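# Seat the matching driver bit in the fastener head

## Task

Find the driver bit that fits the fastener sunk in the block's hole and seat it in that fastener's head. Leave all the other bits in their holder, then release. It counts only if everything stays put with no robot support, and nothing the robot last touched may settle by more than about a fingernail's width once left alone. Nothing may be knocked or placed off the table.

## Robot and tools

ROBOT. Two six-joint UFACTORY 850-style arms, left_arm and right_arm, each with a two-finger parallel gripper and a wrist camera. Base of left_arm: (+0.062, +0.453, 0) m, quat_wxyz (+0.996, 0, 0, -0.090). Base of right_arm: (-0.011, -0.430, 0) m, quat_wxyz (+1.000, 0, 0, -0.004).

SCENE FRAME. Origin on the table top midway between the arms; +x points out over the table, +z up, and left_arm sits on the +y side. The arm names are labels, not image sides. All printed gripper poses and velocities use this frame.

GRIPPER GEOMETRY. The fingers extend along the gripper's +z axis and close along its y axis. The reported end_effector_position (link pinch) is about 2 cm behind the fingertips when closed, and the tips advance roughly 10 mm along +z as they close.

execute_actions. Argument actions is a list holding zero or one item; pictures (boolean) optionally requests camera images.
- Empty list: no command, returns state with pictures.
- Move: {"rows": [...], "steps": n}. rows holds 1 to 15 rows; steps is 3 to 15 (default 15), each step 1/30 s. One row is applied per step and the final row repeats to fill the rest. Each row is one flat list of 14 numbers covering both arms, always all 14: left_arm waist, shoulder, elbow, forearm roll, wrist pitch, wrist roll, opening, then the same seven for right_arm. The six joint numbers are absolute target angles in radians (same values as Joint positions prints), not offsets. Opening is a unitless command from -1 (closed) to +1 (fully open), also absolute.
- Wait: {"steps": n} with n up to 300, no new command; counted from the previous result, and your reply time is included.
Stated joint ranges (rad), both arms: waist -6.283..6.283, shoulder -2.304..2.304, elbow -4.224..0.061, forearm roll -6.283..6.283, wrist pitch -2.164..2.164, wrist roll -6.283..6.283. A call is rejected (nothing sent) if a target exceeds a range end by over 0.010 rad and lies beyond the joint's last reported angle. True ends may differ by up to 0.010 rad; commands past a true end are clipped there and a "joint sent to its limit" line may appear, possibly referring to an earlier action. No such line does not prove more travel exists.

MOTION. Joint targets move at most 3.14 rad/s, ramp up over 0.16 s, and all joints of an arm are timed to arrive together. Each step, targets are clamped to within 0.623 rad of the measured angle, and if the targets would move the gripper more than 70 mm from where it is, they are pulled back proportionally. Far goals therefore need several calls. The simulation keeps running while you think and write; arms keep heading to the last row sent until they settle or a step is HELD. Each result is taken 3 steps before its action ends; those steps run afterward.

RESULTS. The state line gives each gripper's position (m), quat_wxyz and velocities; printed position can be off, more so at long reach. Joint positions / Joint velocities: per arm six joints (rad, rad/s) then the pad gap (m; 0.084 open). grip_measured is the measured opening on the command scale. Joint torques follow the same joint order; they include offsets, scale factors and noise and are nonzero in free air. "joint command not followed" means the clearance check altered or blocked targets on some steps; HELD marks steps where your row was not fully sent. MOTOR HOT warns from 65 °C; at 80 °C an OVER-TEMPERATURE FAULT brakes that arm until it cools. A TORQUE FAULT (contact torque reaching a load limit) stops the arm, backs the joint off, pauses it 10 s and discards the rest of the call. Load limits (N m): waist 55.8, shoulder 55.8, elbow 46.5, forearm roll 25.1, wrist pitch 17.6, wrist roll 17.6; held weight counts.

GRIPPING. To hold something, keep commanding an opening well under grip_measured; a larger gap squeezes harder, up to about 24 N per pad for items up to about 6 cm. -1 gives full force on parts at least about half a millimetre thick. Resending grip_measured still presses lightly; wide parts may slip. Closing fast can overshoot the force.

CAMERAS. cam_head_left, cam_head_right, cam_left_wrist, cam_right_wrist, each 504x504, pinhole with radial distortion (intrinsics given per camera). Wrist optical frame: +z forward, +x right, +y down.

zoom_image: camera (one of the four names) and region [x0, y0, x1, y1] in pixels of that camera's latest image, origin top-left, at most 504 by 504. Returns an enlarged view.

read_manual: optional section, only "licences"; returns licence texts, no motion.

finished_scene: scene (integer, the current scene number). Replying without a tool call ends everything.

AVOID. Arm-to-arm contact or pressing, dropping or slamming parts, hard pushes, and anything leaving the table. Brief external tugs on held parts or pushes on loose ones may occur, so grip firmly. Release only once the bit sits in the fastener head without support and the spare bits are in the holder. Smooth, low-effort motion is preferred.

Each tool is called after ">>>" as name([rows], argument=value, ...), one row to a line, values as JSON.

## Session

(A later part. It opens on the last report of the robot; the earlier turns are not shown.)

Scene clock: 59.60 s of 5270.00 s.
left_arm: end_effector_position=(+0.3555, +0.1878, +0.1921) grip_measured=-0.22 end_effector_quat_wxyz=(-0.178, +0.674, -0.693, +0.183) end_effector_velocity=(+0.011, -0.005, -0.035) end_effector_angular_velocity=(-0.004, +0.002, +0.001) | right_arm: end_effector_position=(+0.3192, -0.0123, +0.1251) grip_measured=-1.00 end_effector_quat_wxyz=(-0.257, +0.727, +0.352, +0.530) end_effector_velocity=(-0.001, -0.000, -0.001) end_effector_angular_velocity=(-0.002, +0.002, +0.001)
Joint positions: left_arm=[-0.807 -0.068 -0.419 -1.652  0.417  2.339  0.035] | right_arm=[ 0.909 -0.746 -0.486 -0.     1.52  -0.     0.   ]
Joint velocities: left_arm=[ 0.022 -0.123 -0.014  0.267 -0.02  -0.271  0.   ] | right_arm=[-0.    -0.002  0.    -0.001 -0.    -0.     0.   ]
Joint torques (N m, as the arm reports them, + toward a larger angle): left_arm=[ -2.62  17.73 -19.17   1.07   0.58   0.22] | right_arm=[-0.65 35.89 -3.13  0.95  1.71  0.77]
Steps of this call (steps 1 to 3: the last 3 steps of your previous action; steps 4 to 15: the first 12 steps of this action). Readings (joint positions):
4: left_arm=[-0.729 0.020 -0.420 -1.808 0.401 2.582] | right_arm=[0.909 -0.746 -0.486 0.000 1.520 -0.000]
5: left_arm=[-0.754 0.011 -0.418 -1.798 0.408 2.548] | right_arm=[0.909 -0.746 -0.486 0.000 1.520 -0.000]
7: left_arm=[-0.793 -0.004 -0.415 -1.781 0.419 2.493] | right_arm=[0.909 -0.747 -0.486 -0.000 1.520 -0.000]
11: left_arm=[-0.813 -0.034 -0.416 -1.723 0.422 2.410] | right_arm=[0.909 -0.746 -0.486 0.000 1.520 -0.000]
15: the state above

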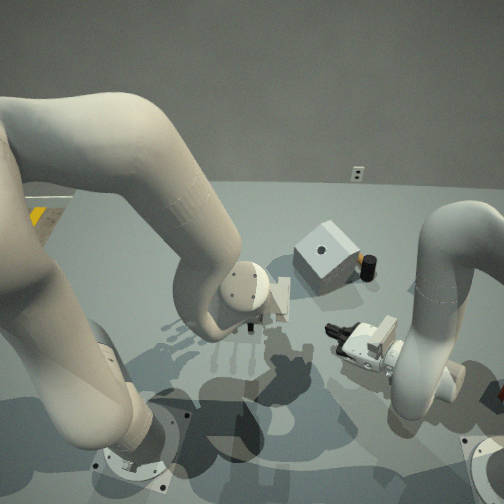

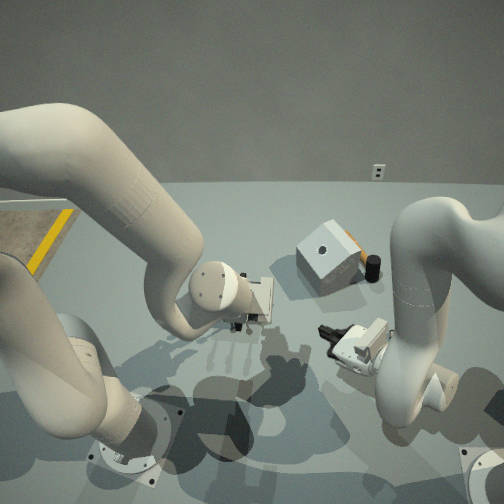

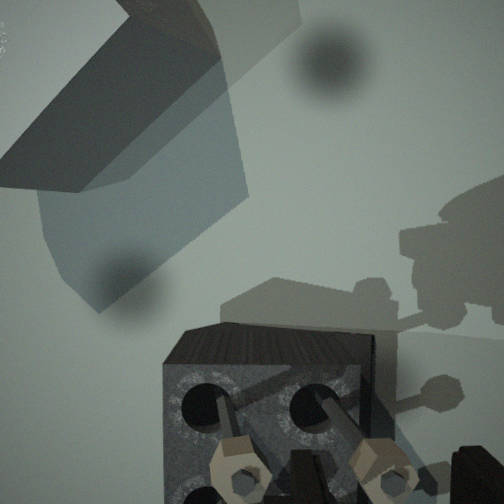

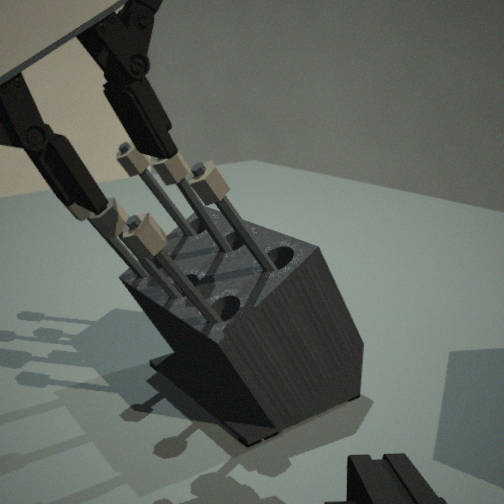

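>>> execute_actions([
  {"rows":[[-0.7988,-0.0946,-0.423,-1.592,0.4122,2.2817,-0.2,0.909,-0.7465,-0.486,0,1.52,0,-1],[-0.7925,-0.1105,-0.4256,-1.557,0.4101,2.2497,-0.2,0.909,-0.7465,-0.486,0,1.52,0,-1],[-0.7862,-0.1265,-0.4285,-1.521,0.4087,2.217,-0.2,0.909,-0.7465,-0.486,0,1.52,0,-1],[-0.78,-0.1425,-0.4315,-1.4855,0.4077,2.1848,-0.2,0.909,-0.7465,-0.486,0,1.52,0,-1],[-0.774,-0.1587,-0.4348,-1.449,0.4074,2.152,-0.2,0.909,-0.7465,-0.486,0,1.52,0,-1],[-0.7679,-0.1749,-0.4382,-1.4131,0.4075,2.119,-0.2,0.909,-0.7465,-0.486,0,1.52,0,-1],[-0.762,-0.1912,-0.4418,-1.3765,0.4083,2.0857,-0.2,0.909,-0.7465,-0.486,0,1.52,0,-1],[-0.756,-0.2075,-0.4456,-1.3398,0.4096,2.0523,-0.2,0.909,-0.7465,-0.486,0,1.52,0,-1]],"steps":14},
])

>>> execute_actions([
  {"rows":[[-0.756,-0.2075,-0.4456,-1.3398,0.4096,2.0523,-0.3,0.909,-0.7465,-0.486,0,1.52,0,-1],[-0.756,-0.2075,-0.4456,-1.3398,0.4096,2.0523,-0.4,0.909,-0.7465,-0.486,0,1.52,0,-1],[-0.752,-0.2071,-0.449,-1.345,0.4079,2.062,-0.48,0.909,-0.7465,-0.486,0,1.52,0,-1],[-0.748,-0.2067,-0.4523,-1.35,0.4062,2.071,-0.48,0.909,-0.7465,-0.486,0,1.52,0,-1],[-0.744,-0.2063,-0.4556,-1.355,0.4044,2.081,-0.48,0.909,-0.7465,-0.486,0,1.52,0,-1],[-0.74,-0.206,-0.459,-1.36,0.4027,2.09,-0.48,0.909,-0.7465,-0.486,0,1.52,0,-1],[-0.7363,-0.2056,-0.4623,-1.3652,0.401,2.0995,-0.48,0.909,-0.7465,-0.486,0,1.52,0,-1]],"steps":13},
])

>>> execute_actions([
  {"rows":[[-0.7363,-0.2056,-0.4623,-1.3652,0.401,2.0995,-0.55,0.909,-0.7465,-0.486,0,1.52,0,-1],[-0.7363,-0.2056,-0.4623,-1.3652,0.401,2.0995,-0.62,0.909,-0.7465,-0.486,0,1.52,0,-1],[-0.7363,-0.2056,-0.4623,-1.3652,0.401,2.0995,-0.7,0.909,-0.7465,-0.486,0,1.52,0,-1],[-0.7363,-0.2056,-0.4623,-1.3652,0.401,2.0995,-0.8,0.909,-0.7465,-0.486,0,1.52,0,-1],[-0.7363,-0.2056,-0.4623,-1.3652,0.401,2.0995,-0.9,0.909,-0.7465,-0.486,0,1.52,0,-1]],"steps":7},
])

>>> execute_actions([
  {"rows":[[-0.742,-0.1894,-0.4586,-1.4018,0.4002,2.133,-0.9,0.909,-0.7465,-0.486,0,1.52,0,-1],[-0.7478,-0.1734,-0.455,-1.4381,0.3996,2.1662,-0.9,0.909,-0.7465,-0.486,0,1.52,0,-1],[-0.7537,-0.1574,-0.4516,-1.474,0.3998,2.199,-0.9,0.909,-0.7465,-0.486,0,1.52,0,-1],[-0.7596,-0.1415,-0.4484,-1.51,0.4005,2.232,-0.9,0.909,-0.7465,-0.486,0,1.52,0,-1],[-0.7656,-0.1257,-0.4455,-1.5456,0.4018,2.2646,-0.9,0.909,-0.7465,-0.486,0,1.52,0,-1],[-0.7717,-0.11,-0.4427,-1.581,0.4036,2.297,-0.9,0.909,-0.7465,-0.486,0,1.52,0,-1],[-0.7778,-0.0944,-0.4401,-1.616,0.406,2.329,-0.9,0.909,-0.7465,-0.486,0,1.52,0,-1],[-0.7839,-0.0788,-0.4377,-1.6511,0.409,2.3608,-0.9,0.909,-0.7465,-0.486,0,1.52,0,-1],[-0.7901,-0.0633,-0.4356,-1.6858,0.4126,2.3924,-0.9,0.909,-0.7465,-0.486,0,1.52,0,-1],[-0.7963,-0.0479,-0.4336,-1.7202,0.4166,2.4238,-0.9,0.909,-0.7465,-0.486,0,1.52,0,-1],[-0.8027,-0.0326,-0.4318,-1.7545,0.4213,2.455,-0.9,0.909,-0.7465,-0.486,0,1.52,0,-1],[-0.8091,-0.0174,-0.4302,-1.7885,0.4265,2.4859,-0.9,0.909,-0.7465,-0.486,0,1.52,0,-1],[-0.8155,-0.0022,-0.4288,-1.8223,0.4323,2.5166,-0.9,0.909,-0.7465,-0.486,0,1.52,0,-1],[-0.822,0.0129,-0.4276,-1.8559,0.4386,2.5471,-0.9,0.909,-0.7465,-0.486,0,1.52,0,-1],[-0.8312,0.034,-0.4263,-1.9025,0.4485,2.5895,-0.9,0.909,-0.7465,-0.486,0,1.52,0,-1]],"steps":15},
])

>>> execute_actions([
  {"steps":14},
], pictures=true)

>>> zoom_image(camera="cam_left_wrist", region=[285,340,375,430])

Scene clock: 60.80 s of 5270.00 s.
left_arm: end_effector_position=(+0.3717, +0.1868, +0.1624) grip_measured=-0.22 end_effector_quat_wxyz=(-0.178, +0.673, -0.694, +0.183) end_effector_velocity=(+0.048, -0.001, -0.092) end_effector_angular_velocity=(+0.008, +0.005, -0.015) | right_arm: end_effector_position=(+0.3192, -0.0123, +0.1251) grip_measured=-1.00 end_effector_quat_wxyz=(-0.257, +0.727, +0.352, +0.530) end_effector_velocity=(-0.000, +0.000, +0.000) end_effector_angular_velocity=(+0.001, -0.000, +0.001)
Joint positions: left_arm=[-0.767 -0.178 -0.439 -1.407  0.409  2.114  0.035] | right_arm=[ 0.909 -0.747 -0.486  0.     1.52  -0.     0.   ]
Joint velocities: left_arm=[ 0.123 -0.337 -0.069  0.735  0.008 -0.656  0.001] | right_arm=[-0.     0.    -0.001 -0.001  0.     0.     0.   ]
Joint torques (N m, as the arm reports them, + toward a larger angle): left_arm=[ -9.34  23.13 -18.76  -2.48   0.57   0.07] | right_arm=[-0.97 36.66 -3.13  1.09  1.69  0.65]
Steps of this call (steps 1 to 3: the last 3 steps of your previous action; steps 4 to 25: the robot went on to your last target; steps 26 to 36: the first 11 steps of this action). Readings (joint positions):
26: left_arm=[-0.805 -0.079 -0.421 -1.627 0.415 2.314] | right_arm=[0.909 -0.746 -0.486 0.000 1.520 0.000]
27: left_arm=[-0.805 -0.080 -0.421 -1.625 0.415 2.311] | right_arm=[0.909 -0.747 -0.486 0.000 1.520 0.000]
29: left_arm=[-0.800 -0.090 -0.423 -1.601 0.413 2.289] | right_arm=[0.909 -0.747 -0.486 0.000 1.520 0.000]
33: left_arm=[-0.783 -0.137 -0.431 -1.498 0.409 2.196] | right_arm=[0.909 -0.746 -0.486 -0.000 1.520 -0.000]
36: the state above

Scene clock: 61.23 s of 5270.00 s.
left_arm: end_effector_position=(+0.3826, +0.1858, +0.1580) grip_measured=-0.50 end_effector_quat_wxyz=(-0.177, +0.674, -0.693, +0.183) end_effector_velocity=(+0.026, -0.002, +0.013) end_effector_angular_velocity=(+0.000, +0.001, +0.006) | right_arm: end_effector_position=(+0.3192, -0.0123, +0.1251) grip_measured=-1.00 end_effector_quat_wxyz=(-0.257, +0.727, +0.352, +0.530) end_effector_velocity=(+0.000, +0.000, +0.000) end_effector_angular_velocity=(+0.000, -0.001, -0.001)
Joint positions: left_arm=[-0.742 -0.206 -0.458 -1.359  0.403  2.088  0.022] | right_arm=[ 0.909 -0.747 -0.486  0.     1.52   0.     0.   ]
Joint velocities: left_arm=[ 0.058  0.003 -0.05  -0.065 -0.025  0.125 -0.   ] | right_arm=[-0.  0. -0.  0.  0. -0.  0.]
Joint torques (N m, as the arm reports them, + toward a larger angle): left_arm=[ -5.87  15.86 -17.94   4.02   0.34  -0.21] | right_arm=[-0.99 36.83 -3.16  0.83  1.78  0.84]
Steps of this call (steps 1 to 3: the last 3 steps of your previous action; steps 4 to 13: the first 10 steps of this action). Readings (joint positions):
4: left_arm=[-0.759 -0.201 -0.444 -1.356 0.409 2.067] | right_arm=[0.909 -0.746 -0.486 0.000 1.520 -0.000]
5: left_arm=[-0.758 -0.203 -0.444 -1.351 0.409 2.063] | right_arm=[0.909 -0.747 -0.486 -0.000 1.520 0.000]
7: left_arm=[-0.756 -0.205 -0.445 -1.346 0.409 2.059] | right_arm=[0.909 -0.746 -0.486 -0.000 1.520 -0.000]
11: left_arm=[-0.747 -0.206 -0.453 -1.354 0.405 2.076] | right_arm=[0.909 -0.746 -0.486 0.000 1.520 -0.000]
13: the state above

Scene clock: 61.47 s of 5270.00 s.
left_arm: end_effector_position=(+0.3846, +0.1856, +0.1590) grip_measured=-0.63 end_effector_quat_wxyz=(-0.177, +0.674, -0.693, +0.183) end_effector_velocity=(+0.002, -0.000, +0.001) end_effector_angular_velocity=(-0.001, +0.002, -0.001) | right_arm: end_effector_position=(+0.3192, -0.0123, +0.1251) grip_measured=-1.00 end_effector_quat_wxyz=(-0.257, +0.727, +0.352, +0.530) end_effector_velocity=(-0.000, +0.000, +0.000) end_effector_angular_velocity=(+0.000, -0.000, +0.001)
Joint positions: left_arm=[-0.737 -0.206 -0.462 -1.365  0.401  2.098  0.017] | right_arm=[ 0.909 -0.746 -0.486 -0.     1.52  -0.     0.   ]
Joint velocities: left_arm=[ 0.005  0.    -0.004 -0.005 -0.004  0.011 -0.   ] | right_arm=[ 0.001  0.001  0.    -0.001 -0.     0.     0.   ]
Joint torques (N m, as the arm reports them, + toward a larger angle): left_arm=[ -1.88  15.77 -18.31   5.2    0.77   0.05] | right_arm=[ 0.3  36.15 -3.21  0.85  1.74  0.72]
Steps of this call (steps 1 to 3: the last 3 steps of your previous action; steps 4 to 7: the first 4 steps of this action). Readings (joint positions):
4: left_arm=[-0.738 -0.206 -0.461 -1.364 0.402 2.097] | right_arm=[0.909 -0.746 -0.486 -0.000 1.520 0.000]
5: left_arm=[-0.737 -0.206 -0.462 -1.364 0.401 2.097] | right_arm=[0.909 -0.747 -0.486 0.000 1.520 0.000]
7: the state above

Scene clock: 61.97 s of 5270.00 s.
left_arm: end_effector_position=(+0.3674, +0.1861, +0.1914) grip_measured=-0.63 end_effector_quat_wxyz=(-0.178, +0.674, -0.693, +0.183) end_effector_velocity=(-0.069, +0.000, +0.127) end_effector_angular_velocity=(-0.007, -0.010, +0.002) | right_arm: end_effector_position=(+0.3192, -0.0123, +0.1251) grip_measured=-1.00 end_effector_quat_wxyz=(-0.257, +0.727, +0.352, +0.530) end_effector_velocity=(+0.000, +0.000, +0.000) end_effector_angular_velocity=(+0.001, -0.000, +0.000)
Joint positions: left_arm=[-0.78  -0.089 -0.44  -1.627  0.409  2.339  0.017] | right_arm=[ 0.909 -0.746 -0.486  0.     1.52  -0.     0.   ]
Joint velocities: left_arm=[-0.178  0.451  0.069 -1.011  0.087  0.92  -0.   ] | right_arm=[ 0.    -0.001 -0.001 -0.     0.     0.     0.   ]
Joint torques (N m, as the arm reports them, + toward a larger angle): left_arm=[ -2.9    8.53 -20.54   4.64   0.25  -0.31] | right_arm=[-1.37 35.91 -3.19  1.19  1.71  0.74]
Steps of this call (steps 1 to 3: the last 3 steps of your previous action; steps 4 to 15: the first 12 steps of this action). Readings (joint positions):
4: left_arm=[-0.737 -0.206 -0.462 -1.365 0.401 2.099] | right_arm=[0.909 -0.747 -0.486 0.000 1.520 -0.000]
5: left_arm=[-0.737 -0.205 -0.462 -1.368 0.401 2.102] | right_arm=[0.909 -0.747 -0.486 0.000 1.520 -0.000]
7: left_arm=[-0.741 -0.194 -0.459 -1.392 0.401 2.125] | right_arm=[0.909 -0.746 -0.486 0.000 1.520 0.000]
11: left_arm=[-0.758 -0.148 -0.450 -1.496 0.401 2.219] | right_arm=[0.909 -0.746 -0.486 0.000 1.520 -0.000]
15: the state above

Scene clock: 62.43 s of 5270.00 s.
left_arm: end_effector_position=(+0.3475, +0.1866, +0.2254) grip_measured=-0.63 end_effector_quat_wxyz=(-0.178, +0.674, -0.693, +0.183) end_effector_velocity=(-0.004, +0.000, +0.005) end_effector_angular_velocity=(+0.001, +0.003, -0.002) | right_arm: end_effector_position=(+0.3192, -0.0123, +0.1251) grip_measured=-1.00 end_effector_quat_wxyz=(-0.257, +0.727, +0.352, +0.530) end_effector_velocity=(+0.001, -0.000, +0.000) end_effector_angular_velocity=(+0.000, -0.001, -0.001)
Joint positions: left_arm=[-0.83   0.032 -0.426 -1.898  0.448  2.585  0.017] | right_arm=[ 0.909 -0.747 -0.486  0.     1.52  -0.     0.   ]
Joint velocities: left_arm=[-0.009  0.02   0.003 -0.046  0.007  0.043  0.   ] | right_arm=[-0.001  0.001 -0.     0.001 -0.    -0.     0.   ]
Joint torques (N m, as the arm reports them, + toward a larger angle): left_arm=[ -3.3   13.89 -22.54   3.2    0.23  -0.25] | right_arm=[-0.41 36.18 -2.86  0.72  1.66  0.72]
Kept back: nothing.
Steps of this call (steps 1 to 3: the last 3 steps of your previous action; steps 4 to 14: the robot went on to your last target). Readings (joint positions):
1: left_arm=[-0.786 -0.074 -0.438 -1.661 0.412 2.369] | right_arm=[0.909 -0.746 -0.486 0.000 1.520 -0.000]
2: left_arm=[-0.792 -0.059 -0.436 -1.695 0.416 2.400] | right_arm=[0.909 -0.746 -0.486 0.000 1.520 -0.000]
4: left_arm=[-0.805 -0.029 -0.432 -1.763 0.425 2.463] | right_arm=[0.909 -0.746 -0.486 -0.000 1.520 0.000]
8: left_arm=[-0.824 0.018 -0.428 -1.866 0.442 2.556] | right_arm=[0.909 -0.747 -0.486 0.000 1.520 0.000]
14: the state above

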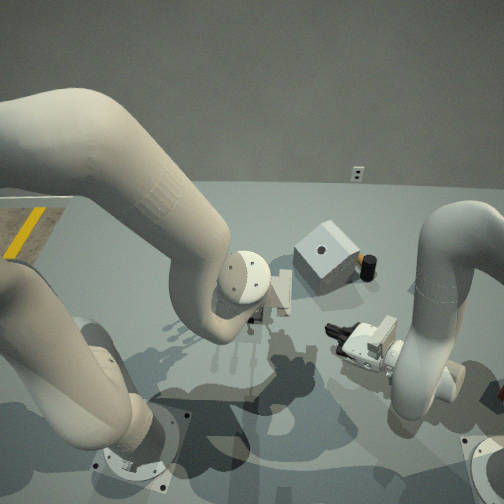

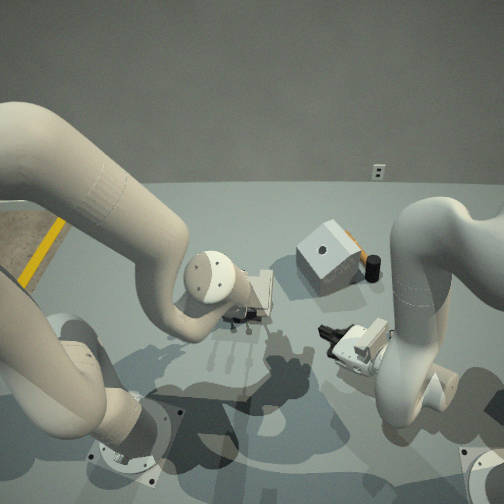

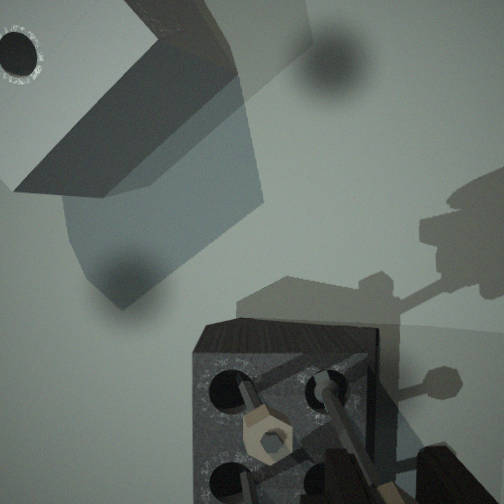

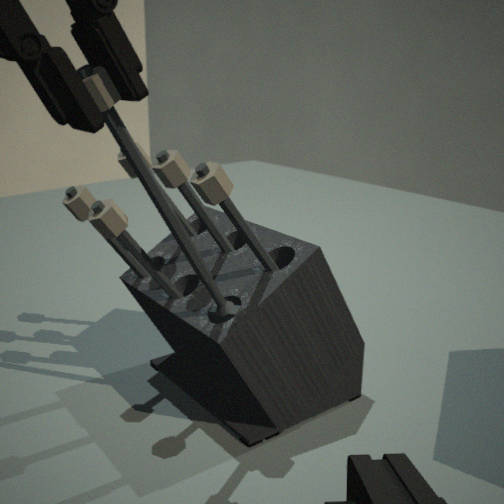

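Region (285, 340, 375, 430) of cam_left_wrist's 504x504 image, scaled by 5.600, with more detail than that image has.

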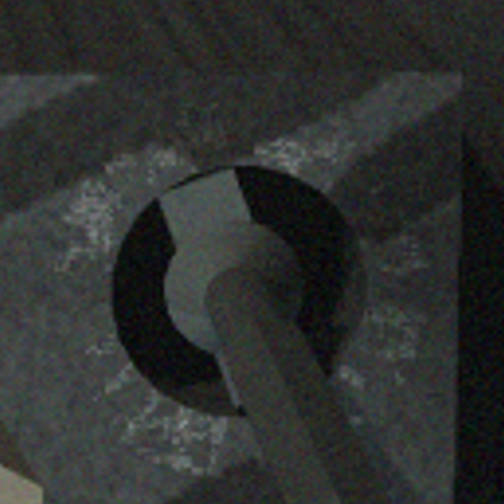

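>>> execute_actions([
  {"rows":[[-0.822,0.0129,-0.4276,-1.8559,0.4386,2.5471,-0.9,0.909,-0.7465,-0.486,0,1.52,0,-1],[-0.8155,-0.0022,-0.4288,-1.8223,0.4323,2.5166,-0.9,0.909,-0.7465,-0.486,0,1.52,0,-1],[-0.8091,-0.0174,-0.4302,-1.7885,0.4265,2.4859,-0.9,0.909,-0.7465,-0.486,0,1.52,0,-1],[-0.8027,-0.0326,-0.4318,-1.7545,0.4213,2.455,-0.9,0.909,-0.7465,-0.486,0,1.52,0,-1],[-0.7963,-0.0479,-0.4336,-1.7202,0.4166,2.4238,-0.9,0.909,-0.7465,-0.486,0,1.52,0,-1],[-0.7901,-0.0633,-0.4356,-1.6858,0.4126,2.3924,-0.9,0.909,-0.7465,-0.486,0,1.52,0,-1],[-0.7839,-0.0788,-0.4377,-1.6511,0.409,2.3608,-0.9,0.909,-0.7465,-0.486,0,1.52,0,-1],[-0.7778,-0.0944,-0.4401,-1.616,0.406,2.329,-0.9,0.909,-0.7465,-0.486,0,1.52,0,-1],[-0.7717,-0.11,-0.4427,-1.581,0.4036,2.297,-0.9,0.909,-0.7465,-0.486,0,1.52,0,-1],[-0.7656,-0.1257,-0.4455,-1.5456,0.4018,2.2646,-0.9,0.909,-0.7465,-0.486,0,1.52,0,-1],[-0.7596,-0.1415,-0.4484,-1.51,0.4005,2.232,-0.9,0.909,-0.7465,-0.486,0,1.52,0,-1],[-0.7537,-0.1574,-0.4516,-1.474,0.3998,2.199,-0.9,0.909,-0.7465,-0.486,0,1.52,0,-1],[-0.7478,-0.1734,-0.455,-1.4381,0.3996,2.1662,-0.9,0.909,-0.7465,-0.486,0,1.52,0,-1],[-0.742,-0.1894,-0.4586,-1.4018,0.4002,2.133,-0.9,0.909,-0.7465,-0.486,0,1.52,0,-1],[-0.7397,-0.196,-0.4601,-1.387,0.4005,2.1196,-0.9,0.909,-0.7465,-0.486,0,1.52,0,-1]],"steps":15},
])

>>> execute_actions([
  {"rows":[[-0.7397,-0.196,-0.4601,-1.387,0.4005,2.1196,-0.9,0.909,-0.7465,-0.486,0,1.52,0,-1],[-0.7397,-0.196,-0.4601,-1.387,0.4005,2.1196,-0.9,0.909,-0.7465,-0.486,0,1.52,0,-1],[-0.7397,-0.196,-0.4601,-1.387,0.4005,2.1196,-0.9,0.909,-0.7465,-0.486,0,1.52,0,-1],[-0.7397,-0.196,-0.4601,-1.387,0.4005,2.1196,-0.9,0.909,-0.7465,-0.486,0,1.52,0,-1],[-0.7397,-0.196,-0.4601,-1.387,0.4005,2.1196,-0.9,0.909,-0.7465,-0.486,0,1.52,0,-1],[-0.7397,-0.196,-0.4601,-1.387,0.4005,2.1196,-0.9,0.909,-0.7465,-0.486,0,1.52,0,-1],[-0.7397,-0.196,-0.4601,-1.387,0.4005,2.1196,-0.65,0.909,-0.7465,-0.486,0,1.52,0,-1],[-0.7397,-0.196,-0.4601,-1.387,0.4005,2.1196,-0.58,0.909,-0.7465,-0.486,0,1.52,0,-1],[-0.7397,-0.196,-0.4601,-1.387,0.4005,2.1196,-0.48,0.909,-0.7465,-0.486,0,1.52,0,-1],[-0.7453,-0.1965,-0.4553,-1.38,0.403,2.106,-0.48,0.909,-0.7465,-0.486,0,1.52,0,-1],[-0.751,-0.197,-0.4505,-1.3725,0.4054,2.0926,-0.48,0.909,-0.7465,-0.486,0,1.52,0,-1],[-0.7566,-0.1976,-0.4458,-1.365,0.4078,2.079,-0.45,0.909,-0.7465,-0.486,0,1.52,0,-1],[-0.7622,-0.1982,-0.441,-1.358,0.4103,2.0656,-0.4,0.909,-0.7465,-0.486,0,1.52,0,-1],[-0.7622,-0.1982,-0.441,-1.358,0.4103,2.0656,-0.3,0.909,-0.7465,-0.486,0,1.52,0,-1],[-0.7622,-0.1982,-0.441,-1.358,0.4103,2.0656,-0.2,0.909,-0.7465,-0.486,0,1.52,0,-1]],"steps":15},
])

>>> execute_actions([
  {"rows":[[-0.7622,-0.1982,-0.441,-1.358,0.4103,2.0656,-0.2,0.909,-0.7465,-0.486,0,1.52,0,-1],[-0.7622,-0.1982,-0.441,-1.358,0.4103,2.0656,-0.2,0.909,-0.7465,-0.486,0,1.52,0,-1],[-0.7709,-0.1749,-0.4358,-1.4096,0.4085,2.112,-0.2,0.909,-0.7465,-0.486,0,1.52,0,-1],[-0.777,-0.1587,-0.4324,-1.4455,0.4084,2.145,-0.2,0.909,-0.7465,-0.486,0,1.52,0,-1],[-0.783,-0.1425,-0.4291,-1.482,0.4087,2.178,-0.2,0.909,-0.7465,-0.486,0,1.52,0,-1],[-0.7892,-0.1265,-0.4261,-1.5175,0.4097,2.21,-0.2,0.909,-0.7465,-0.486,0,1.52,0,-1],[-0.7955,-0.1105,-0.4232,-1.5535,0.4111,2.243,-0.2,0.909,-0.7465,-0.486,0,1.52,0,-1],[-0.8018,-0.0946,-0.4206,-1.5885,0.4132,2.275,-0.2,0.909,-0.7465,-0.486,0,1.52,0,-1],[-0.8081,-0.0788,-0.4181,-1.624,0.4158,2.307,-0.2,0.909,-0.7465,-0.486,0,1.52,0,-1],[-0.8135,-0.063,-0.4165,-1.66,0.419,2.34,-0.2,0.909,-0.7465,-0.486,0,1.52,0,-1],[-0.8189,-0.0474,-0.4153,-1.696,0.4217,2.3746,-0.2,0.909,-0.7465,-0.486,0,1.52,0,-1],[-0.8245,-0.032,-0.4145,-1.731,0.426,2.408,-0.2,0.909,-0.7465,-0.486,0,1.52,0,-1],[-0.831,-0.0164,-0.4128,-1.7658,0.431,2.4387,-0.2,0.909,-0.7465,-0.486,0,1.52,0,-1]],"steps":15},
])

>>> execute_actions([
  {"rows":[[-0.831,-0.0164,-0.4128,-1.7658,0.431,2.4387,-0.2,0.909,-0.7465,-0.486,0,1.52,0,-1],[-0.803,-0.0057,-0.4147,-1.779,0.423,2.48,-0.2,0.909,-0.7465,-0.486,0,1.52,0,-1],[-0.7752,0.005,-0.4165,-1.792,0.4149,2.52,-0.1,0.909,-0.7465,-0.486,0,1.52,0,-1],[-0.7472,0.0156,-0.4184,-1.806,0.4068,2.561,0,0.909,-0.7465,-0.486,0,1.52,0,-1],[-0.7193,0.0263,-0.42,-1.819,0.3988,2.602,0.1,0.909,-0.7465,-0.486,0,1.52,0,-1],[-0.6914,0.037,-0.422,-1.832,0.3907,2.643,0.2,0.909,-0.7465,-0.486,0,1.52,0,-1],[-0.6635,0.0477,-0.424,-1.845,0.3826,2.684,0.3,0.909,-0.7465,-0.486,0,1.52,0,-1],[-0.6355,0.0583,-0.426,-1.859,0.3746,2.725,0.4,0.909,-0.7465,-0.486,0,1.52,0,-1],[-0.6076,0.069,-0.4278,-1.872,0.3665,2.766,0.4,0.909,-0.7465,-0.486,0,1.52,0,-1],[-0.6076,0.069,-0.4278,-1.872,0.3665,2.766,0.4,0.909,-0.7465,-0.486,0,1.52,0,-1],[-0.6076,0.069,-0.4278,-1.872,0.3665,2.766,0.4,0.909,-0.7465,-0.486,0,1.52,0,-1],[-0.6014,0.0515,-0.4295,-1.829,0.359,2.726,0.4,0.909,-0.7465,-0.486,0,1.52,0,-1],[-0.5953,0.034,-0.4315,-1.785,0.352,2.685,0.4,0.909,-0.7465,-0.486,0,1.52,0,-1],[-0.5893,0.0162,-0.4336,-1.74,0.346,2.6435,0.4,0.909,-0.7465,-0.486,0,1.52,0,-1]],"steps":15},
])

>>> execute_actions([
  {"steps":12},
], pictures=true)

>>> zoom_image(camera="cam_left_wrist", region=[300,344,460,504])

Scene clock: 63.80 s of 5270.00 s.
left_arm: end_effector_position=(+0.3665, +0.1862, +0.1927) grip_measured=-0.63 end_effector_quat_wxyz=(-0.178, +0.674, -0.693, +0.183) end_effector_velocity=(+0.071, -0.001, -0.125) end_effector_angular_velocity=(+0.009, +0.005, -0.001) | right_arm: end_effector_position=(+0.3192, -0.0123, +0.1251) grip_measured=-1.00 end_effector_quat_wxyz=(-0.257, +0.727, +0.352, +0.530) end_effector_velocity=(-0.000, -0.000, -0.000) end_effector_angular_velocity=(-0.001, +0.000, -0.000)
Joint positions: left_arm=[-0.782 -0.084 -0.439 -1.639  0.41   2.35   0.017] | right_arm=[ 0.909 -0.746 -0.486 -0.     1.52   0.     0.   ]
Joint velocities: left_arm=[ 0.178 -0.451 -0.07   1.011 -0.086 -0.919  0.   ] | right_arm=[-0.    -0.001 -0.    -0.    -0.    -0.     0.   ]
Joint torques (N m, as the arm reports them, + toward a larger angle): left_arm=[ -4.17  18.34 -22.8    3.86   0.54  -0.27] | right_arm=[-0.68 36.76 -2.97  0.62  1.67  0.81]
Steps of this call (steps 1 to 29: the robot went on to your last target; steps 30 to 41: the first 12 steps of this action). Readings (joint positions):
30: left_arm=[-0.831 0.034 -0.426 -1.902 0.448 2.589] | right_arm=[0.909 -0.747 -0.486 -0.000 1.520 0.000]
31: left_arm=[-0.831 0.033 -0.426 -1.900 0.448 2.587] | right_arm=[0.909 -0.746 -0.486 -0.000 1.520 0.000]
33: left_arm=[-0.826 0.021 -0.427 -1.873 0.442 2.562] | right_arm=[0.909 -0.746 -0.486 -0.000 1.520 -0.000]
37: left_arm=[-0.806 -0.026 -0.432 -1.769 0.425 2.468] | right_arm=[0.909 -0.746 -0.486 -0.000 1.520 0.000]
41: the state above

Scene clock: 64.30 s of 5270.00 s.
left_arm: end_effector_position=(+0.3823, +0.1858, +0.1616) grip_measured=-0.50 end_effector_quat_wxyz=(-0.178, +0.674, -0.693, +0.183) end_effector_velocity=(-0.027, +0.001, -0.018) end_effector_angular_velocity=(-0.007, -0.008, -0.003) | right_arm: end_effector_position=(+0.3192, -0.0123, +0.1251) grip_measured=-1.00 end_effector_quat_wxyz=(-0.257, +0.727, +0.352, +0.530) end_effector_velocity=(-0.000, -0.000, -0.001) end_effector_angular_velocity=(-0.002, +0.001, +0.001)
Joint positions: left_arm=[-0.742 -0.195 -0.458 -1.387  0.402  2.116  0.022] | right_arm=[ 0.909 -0.746 -0.486  0.     1.52  -0.     0.   ]
Joint velocities: left_arm=[-0.064 -0.015  0.053  0.115  0.032 -0.189  0.03 ] | right_arm=[-0.    -0.002  0.    -0.001 -0.    -0.     0.   ]
Joint torques (N m, as the arm reports them, + toward a larger angle): left_arm=[ -3.76  19.46 -16.7    5.72   0.5   -0.5 ] | right_arm=[-2.1  35.83 -2.95  0.8   1.69  0.76]
Steps of this call (steps 1 to 3: the last 3 steps of your previous action; steps 4 to 15: the first 12 steps of this action). Readings (joint positions):
4: left_arm=[-0.759 -0.146 -0.450 -1.501 0.403 2.224] | right_arm=[0.909 -0.747 -0.486 0.000 1.520 -0.000]
5: left_arm=[-0.753 -0.160 -0.453 -1.470 0.402 2.196] | right_arm=[0.909 -0.746 -0.486 0.000 1.520 -0.000]
7: left_arm=[-0.746 -0.178 -0.456 -1.427 0.401 2.157] | right_arm=[0.909 -0.746 -0.486 -0.000 1.520 -0.000]
11: left_arm=[-0.741 -0.192 -0.459 -1.397 0.401 2.129] | right_arm=[0.909 -0.746 -0.486 -0.000 1.520 0.000]
15: the state above

Scene clock: 64.80 s of 5270.00 s.
left_arm: end_effector_position=(+0.3598, +0.1870, +0.1819) grip_measured=-0.22 end_effector_quat_wxyz=(-0.178, +0.674, -0.693, +0.184) end_effector_velocity=(-0.064, -0.000, +0.126) end_effector_angular_velocity=(-0.010, -0.011, +0.007) | right_arm: end_effector_position=(+0.3192, -0.0123, +0.1251) grip_measured=-1.00 end_effector_quat_wxyz=(-0.257, +0.727, +0.352, +0.530) end_effector_velocity=(+0.000, +0.000, +0.000) end_effector_angular_velocity=(+0.000, -0.000, -0.001)
Joint positions: left_arm=[-0.798 -0.104 -0.423 -1.567  0.414  2.255  0.035] | right_arm=[ 0.909 -0.746 -0.486 -0.     1.52  -0.     0.   ]
Joint velocities: left_arm=[-0.17   0.451  0.067 -1.01   0.057  0.92  -0.   ] | right_arm=[ 0.     0.    -0.001  0.001 -0.     0.     0.   ]
Joint torques (N m, as the arm reports them, + toward a larger angle): left_arm=[ -7.42  11.51 -21.35   4.57   0.3   -0.61] | right_arm=[-0.94 36.42 -3.28  0.93  1.73  0.75]
Steps of this call (steps 1 to 3: the last 3 steps of your previous action; steps 4 to 15: the first 12 steps of this action). Readings (joint positions):
4: left_arm=[-0.755 -0.197 -0.447 -1.368 0.407 2.083] | right_arm=[0.909 -0.747 -0.486 -0.000 1.520 0.000]
5: left_arm=[-0.758 -0.197 -0.445 -1.365 0.408 2.078] | right_arm=[0.909 -0.746 -0.486 -0.000 1.520 -0.000]
7: left_arm=[-0.760 -0.197 -0.443 -1.364 0.409 2.075] | right_arm=[0.909 -0.747 -0.486 -0.000 1.520 -0.000]
11: left_arm=[-0.775 -0.162 -0.434 -1.440 0.409 2.141] | right_arm=[0.909 -0.747 -0.486 0.000 1.520 -0.000]
15: the state above

Scene clock: 65.30 s of 5270.00 s.
left_arm: end_effector_position=(+0.3874, +0.2212, +0.2292) grip_measured=+0.39 end_effector_quat_wxyz=(-0.178, +0.677, -0.691, +0.180) end_effector_velocity=(+0.137, +0.128, +0.088) end_effector_angular_velocity=(-0.001, -0.020, +0.031) | right_arm: end_effector_position=(+0.3192, -0.0123, +0.1251) grip_measured=-1.00 end_effector_quat_wxyz=(-0.257, +0.727, +0.352, +0.530) end_effector_velocity=(+0.000, +0.000, +0.000) end_effector_angular_velocity=(+0.000, -0.001, +0.001)
Joint positions: left_arm=[-0.661  0.048 -0.424 -1.845  0.382  2.685  0.061] | right_arm=[ 0.909 -0.746 -0.486  0.     1.52  -0.     0.   ]
Joint velocities: left_arm=[ 0.589  0.232 -0.044 -0.287 -0.161  0.851  0.002] | right_arm=[-0.     0.001 -0.    -0.001 -0.001 -0.     0.   ]
Joint torques (N m, as the arm reports them, + toward a larger angle): left_arm=[-11.51   3.46 -21.96   6.76  -0.01  -0.38] | right_arm=[-0.49 35.89 -3.08  0.96  1.68  0.77]
Steps of this call (steps 1 to 3: the last 3 steps of your previous action; steps 4 to 15: the first 12 steps of this action). Readings (joint positions):
4: left_arm=[-0.819 -0.046 -0.416 -1.697 0.424 2.375] | right_arm=[0.909 -0.747 -0.486 0.000 1.520 0.000]
5: left_arm=[-0.823 -0.037 -0.415 -1.718 0.426 2.394] | right_arm=[0.909 -0.746 -0.486 0.000 1.520 0.000]
7: left_arm=[-0.819 -0.023 -0.415 -1.747 0.426 2.430] | right_arm=[0.909 -0.747 -0.486 -0.000 1.520 0.000]
11: left_arm=[-0.754 0.010 -0.418 -1.796 0.408 2.544] | right_arm=[0.909 -0.746 -0.486 -0.000 1.520 -0.000]
15: the state above

Scene clock: 65.70 s of 5270.00 s.
left_arm: end_effector_position=(+0.4065, +0.2324, +0.2226) grip_measured=+0.39 end_effector_quat_wxyz=(-0.178, +0.676, -0.692, +0.180) end_effector_velocity=(+0.005, +0.002, -0.003) end_effector_angular_velocity=(-0.004, -0.000, +0.007) | right_arm: end_effector_position=(+0.3192, -0.0123, +0.1251) grip_measured=-1.00 end_effector_quat_wxyz=(-0.257, +0.727, +0.352, +0.530) end_effector_velocity=(-0.000, -0.000, -0.000) end_effector_angular_velocity=(-0.001, +0.001, +0.000)
Joint positions: left_arm=[-0.591  0.018 -0.433 -1.744  0.347  2.647  0.061] | right_arm=[ 0.909 -0.747 -0.486 -0.     1.52   0.     0.   ]
Joint velocities: left_arm=[ 0.018 -0.014 -0.003  0.043 -0.009 -0.037 -0.   ] | right_arm=[-0.    -0.     0.001 -0.001 -0.     0.     0.   ]
Joint torques (N m, as the arm reports them, + toward a larger angle): left_arm=[ -6.45  10.81 -21.11   3.06   0.29  -0.63] | right_arm=[ 0.48 36.54 -3.3   0.68  1.54  0.82]
Kept back: nothing.
Steps of this call (steps 1 to 3: the last 3 steps of your previous action; steps 4 to 12: the robot went on to your last target). Readings (joint positions):
1: left_arm=[-0.644 0.054 -0.426 -1.851 0.377 2.708] | right_arm=[0.909 -0.746 -0.486 -0.000 1.520 -0.000]
2: left_arm=[-0.631 0.055 -0.427 -1.848 0.372 2.718] | right_arm=[0.909 -0.747 -0.486 0.000 1.520 -0.000]
4: left_arm=[-0.613 0.044 -0.429 -1.815 0.362 2.701] | right_arm=[0.909 -0.747 -0.486 -0.000 1.520 0.000]
8: left_arm=[-0.595 0.022 -0.432 -1.757 0.350 2.658] | right_arm=[0.909 -0.746 -0.486 0.000 1.520 -0.000]
12: the state above

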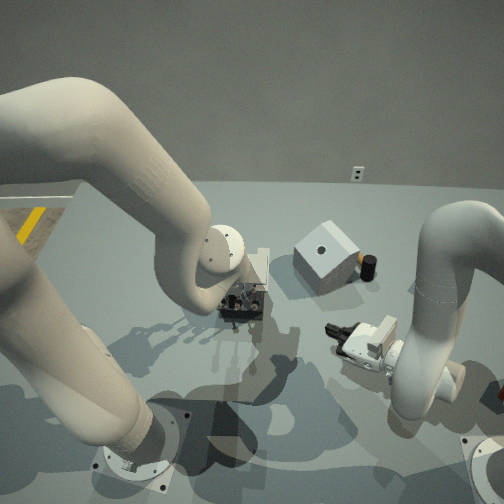

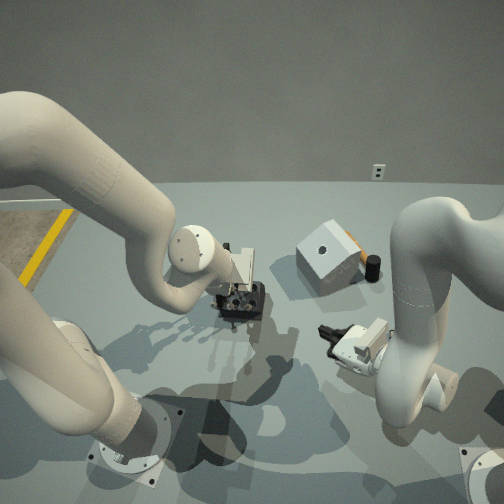

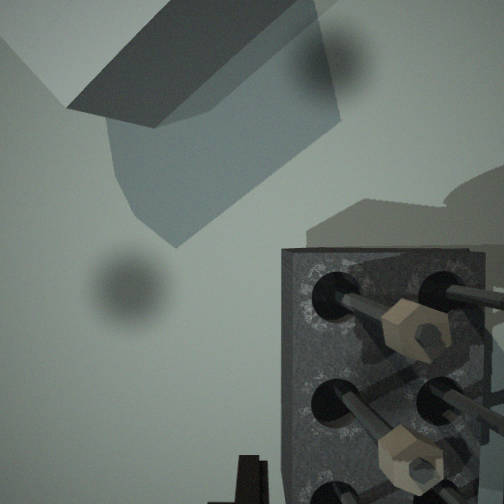

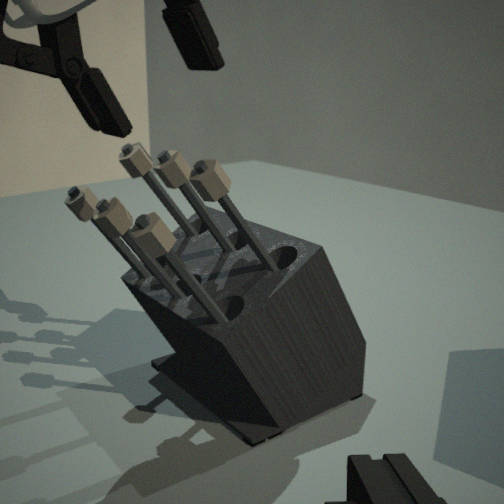

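Region (300, 344, 460, 504) of cam_left_wrist's 504x504 image, scaled by 3.150, with more detail than that image has.

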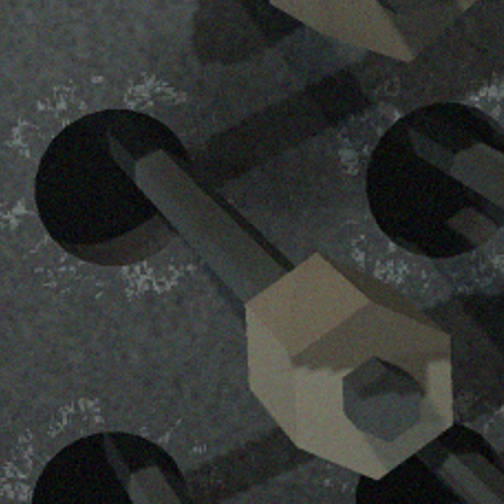

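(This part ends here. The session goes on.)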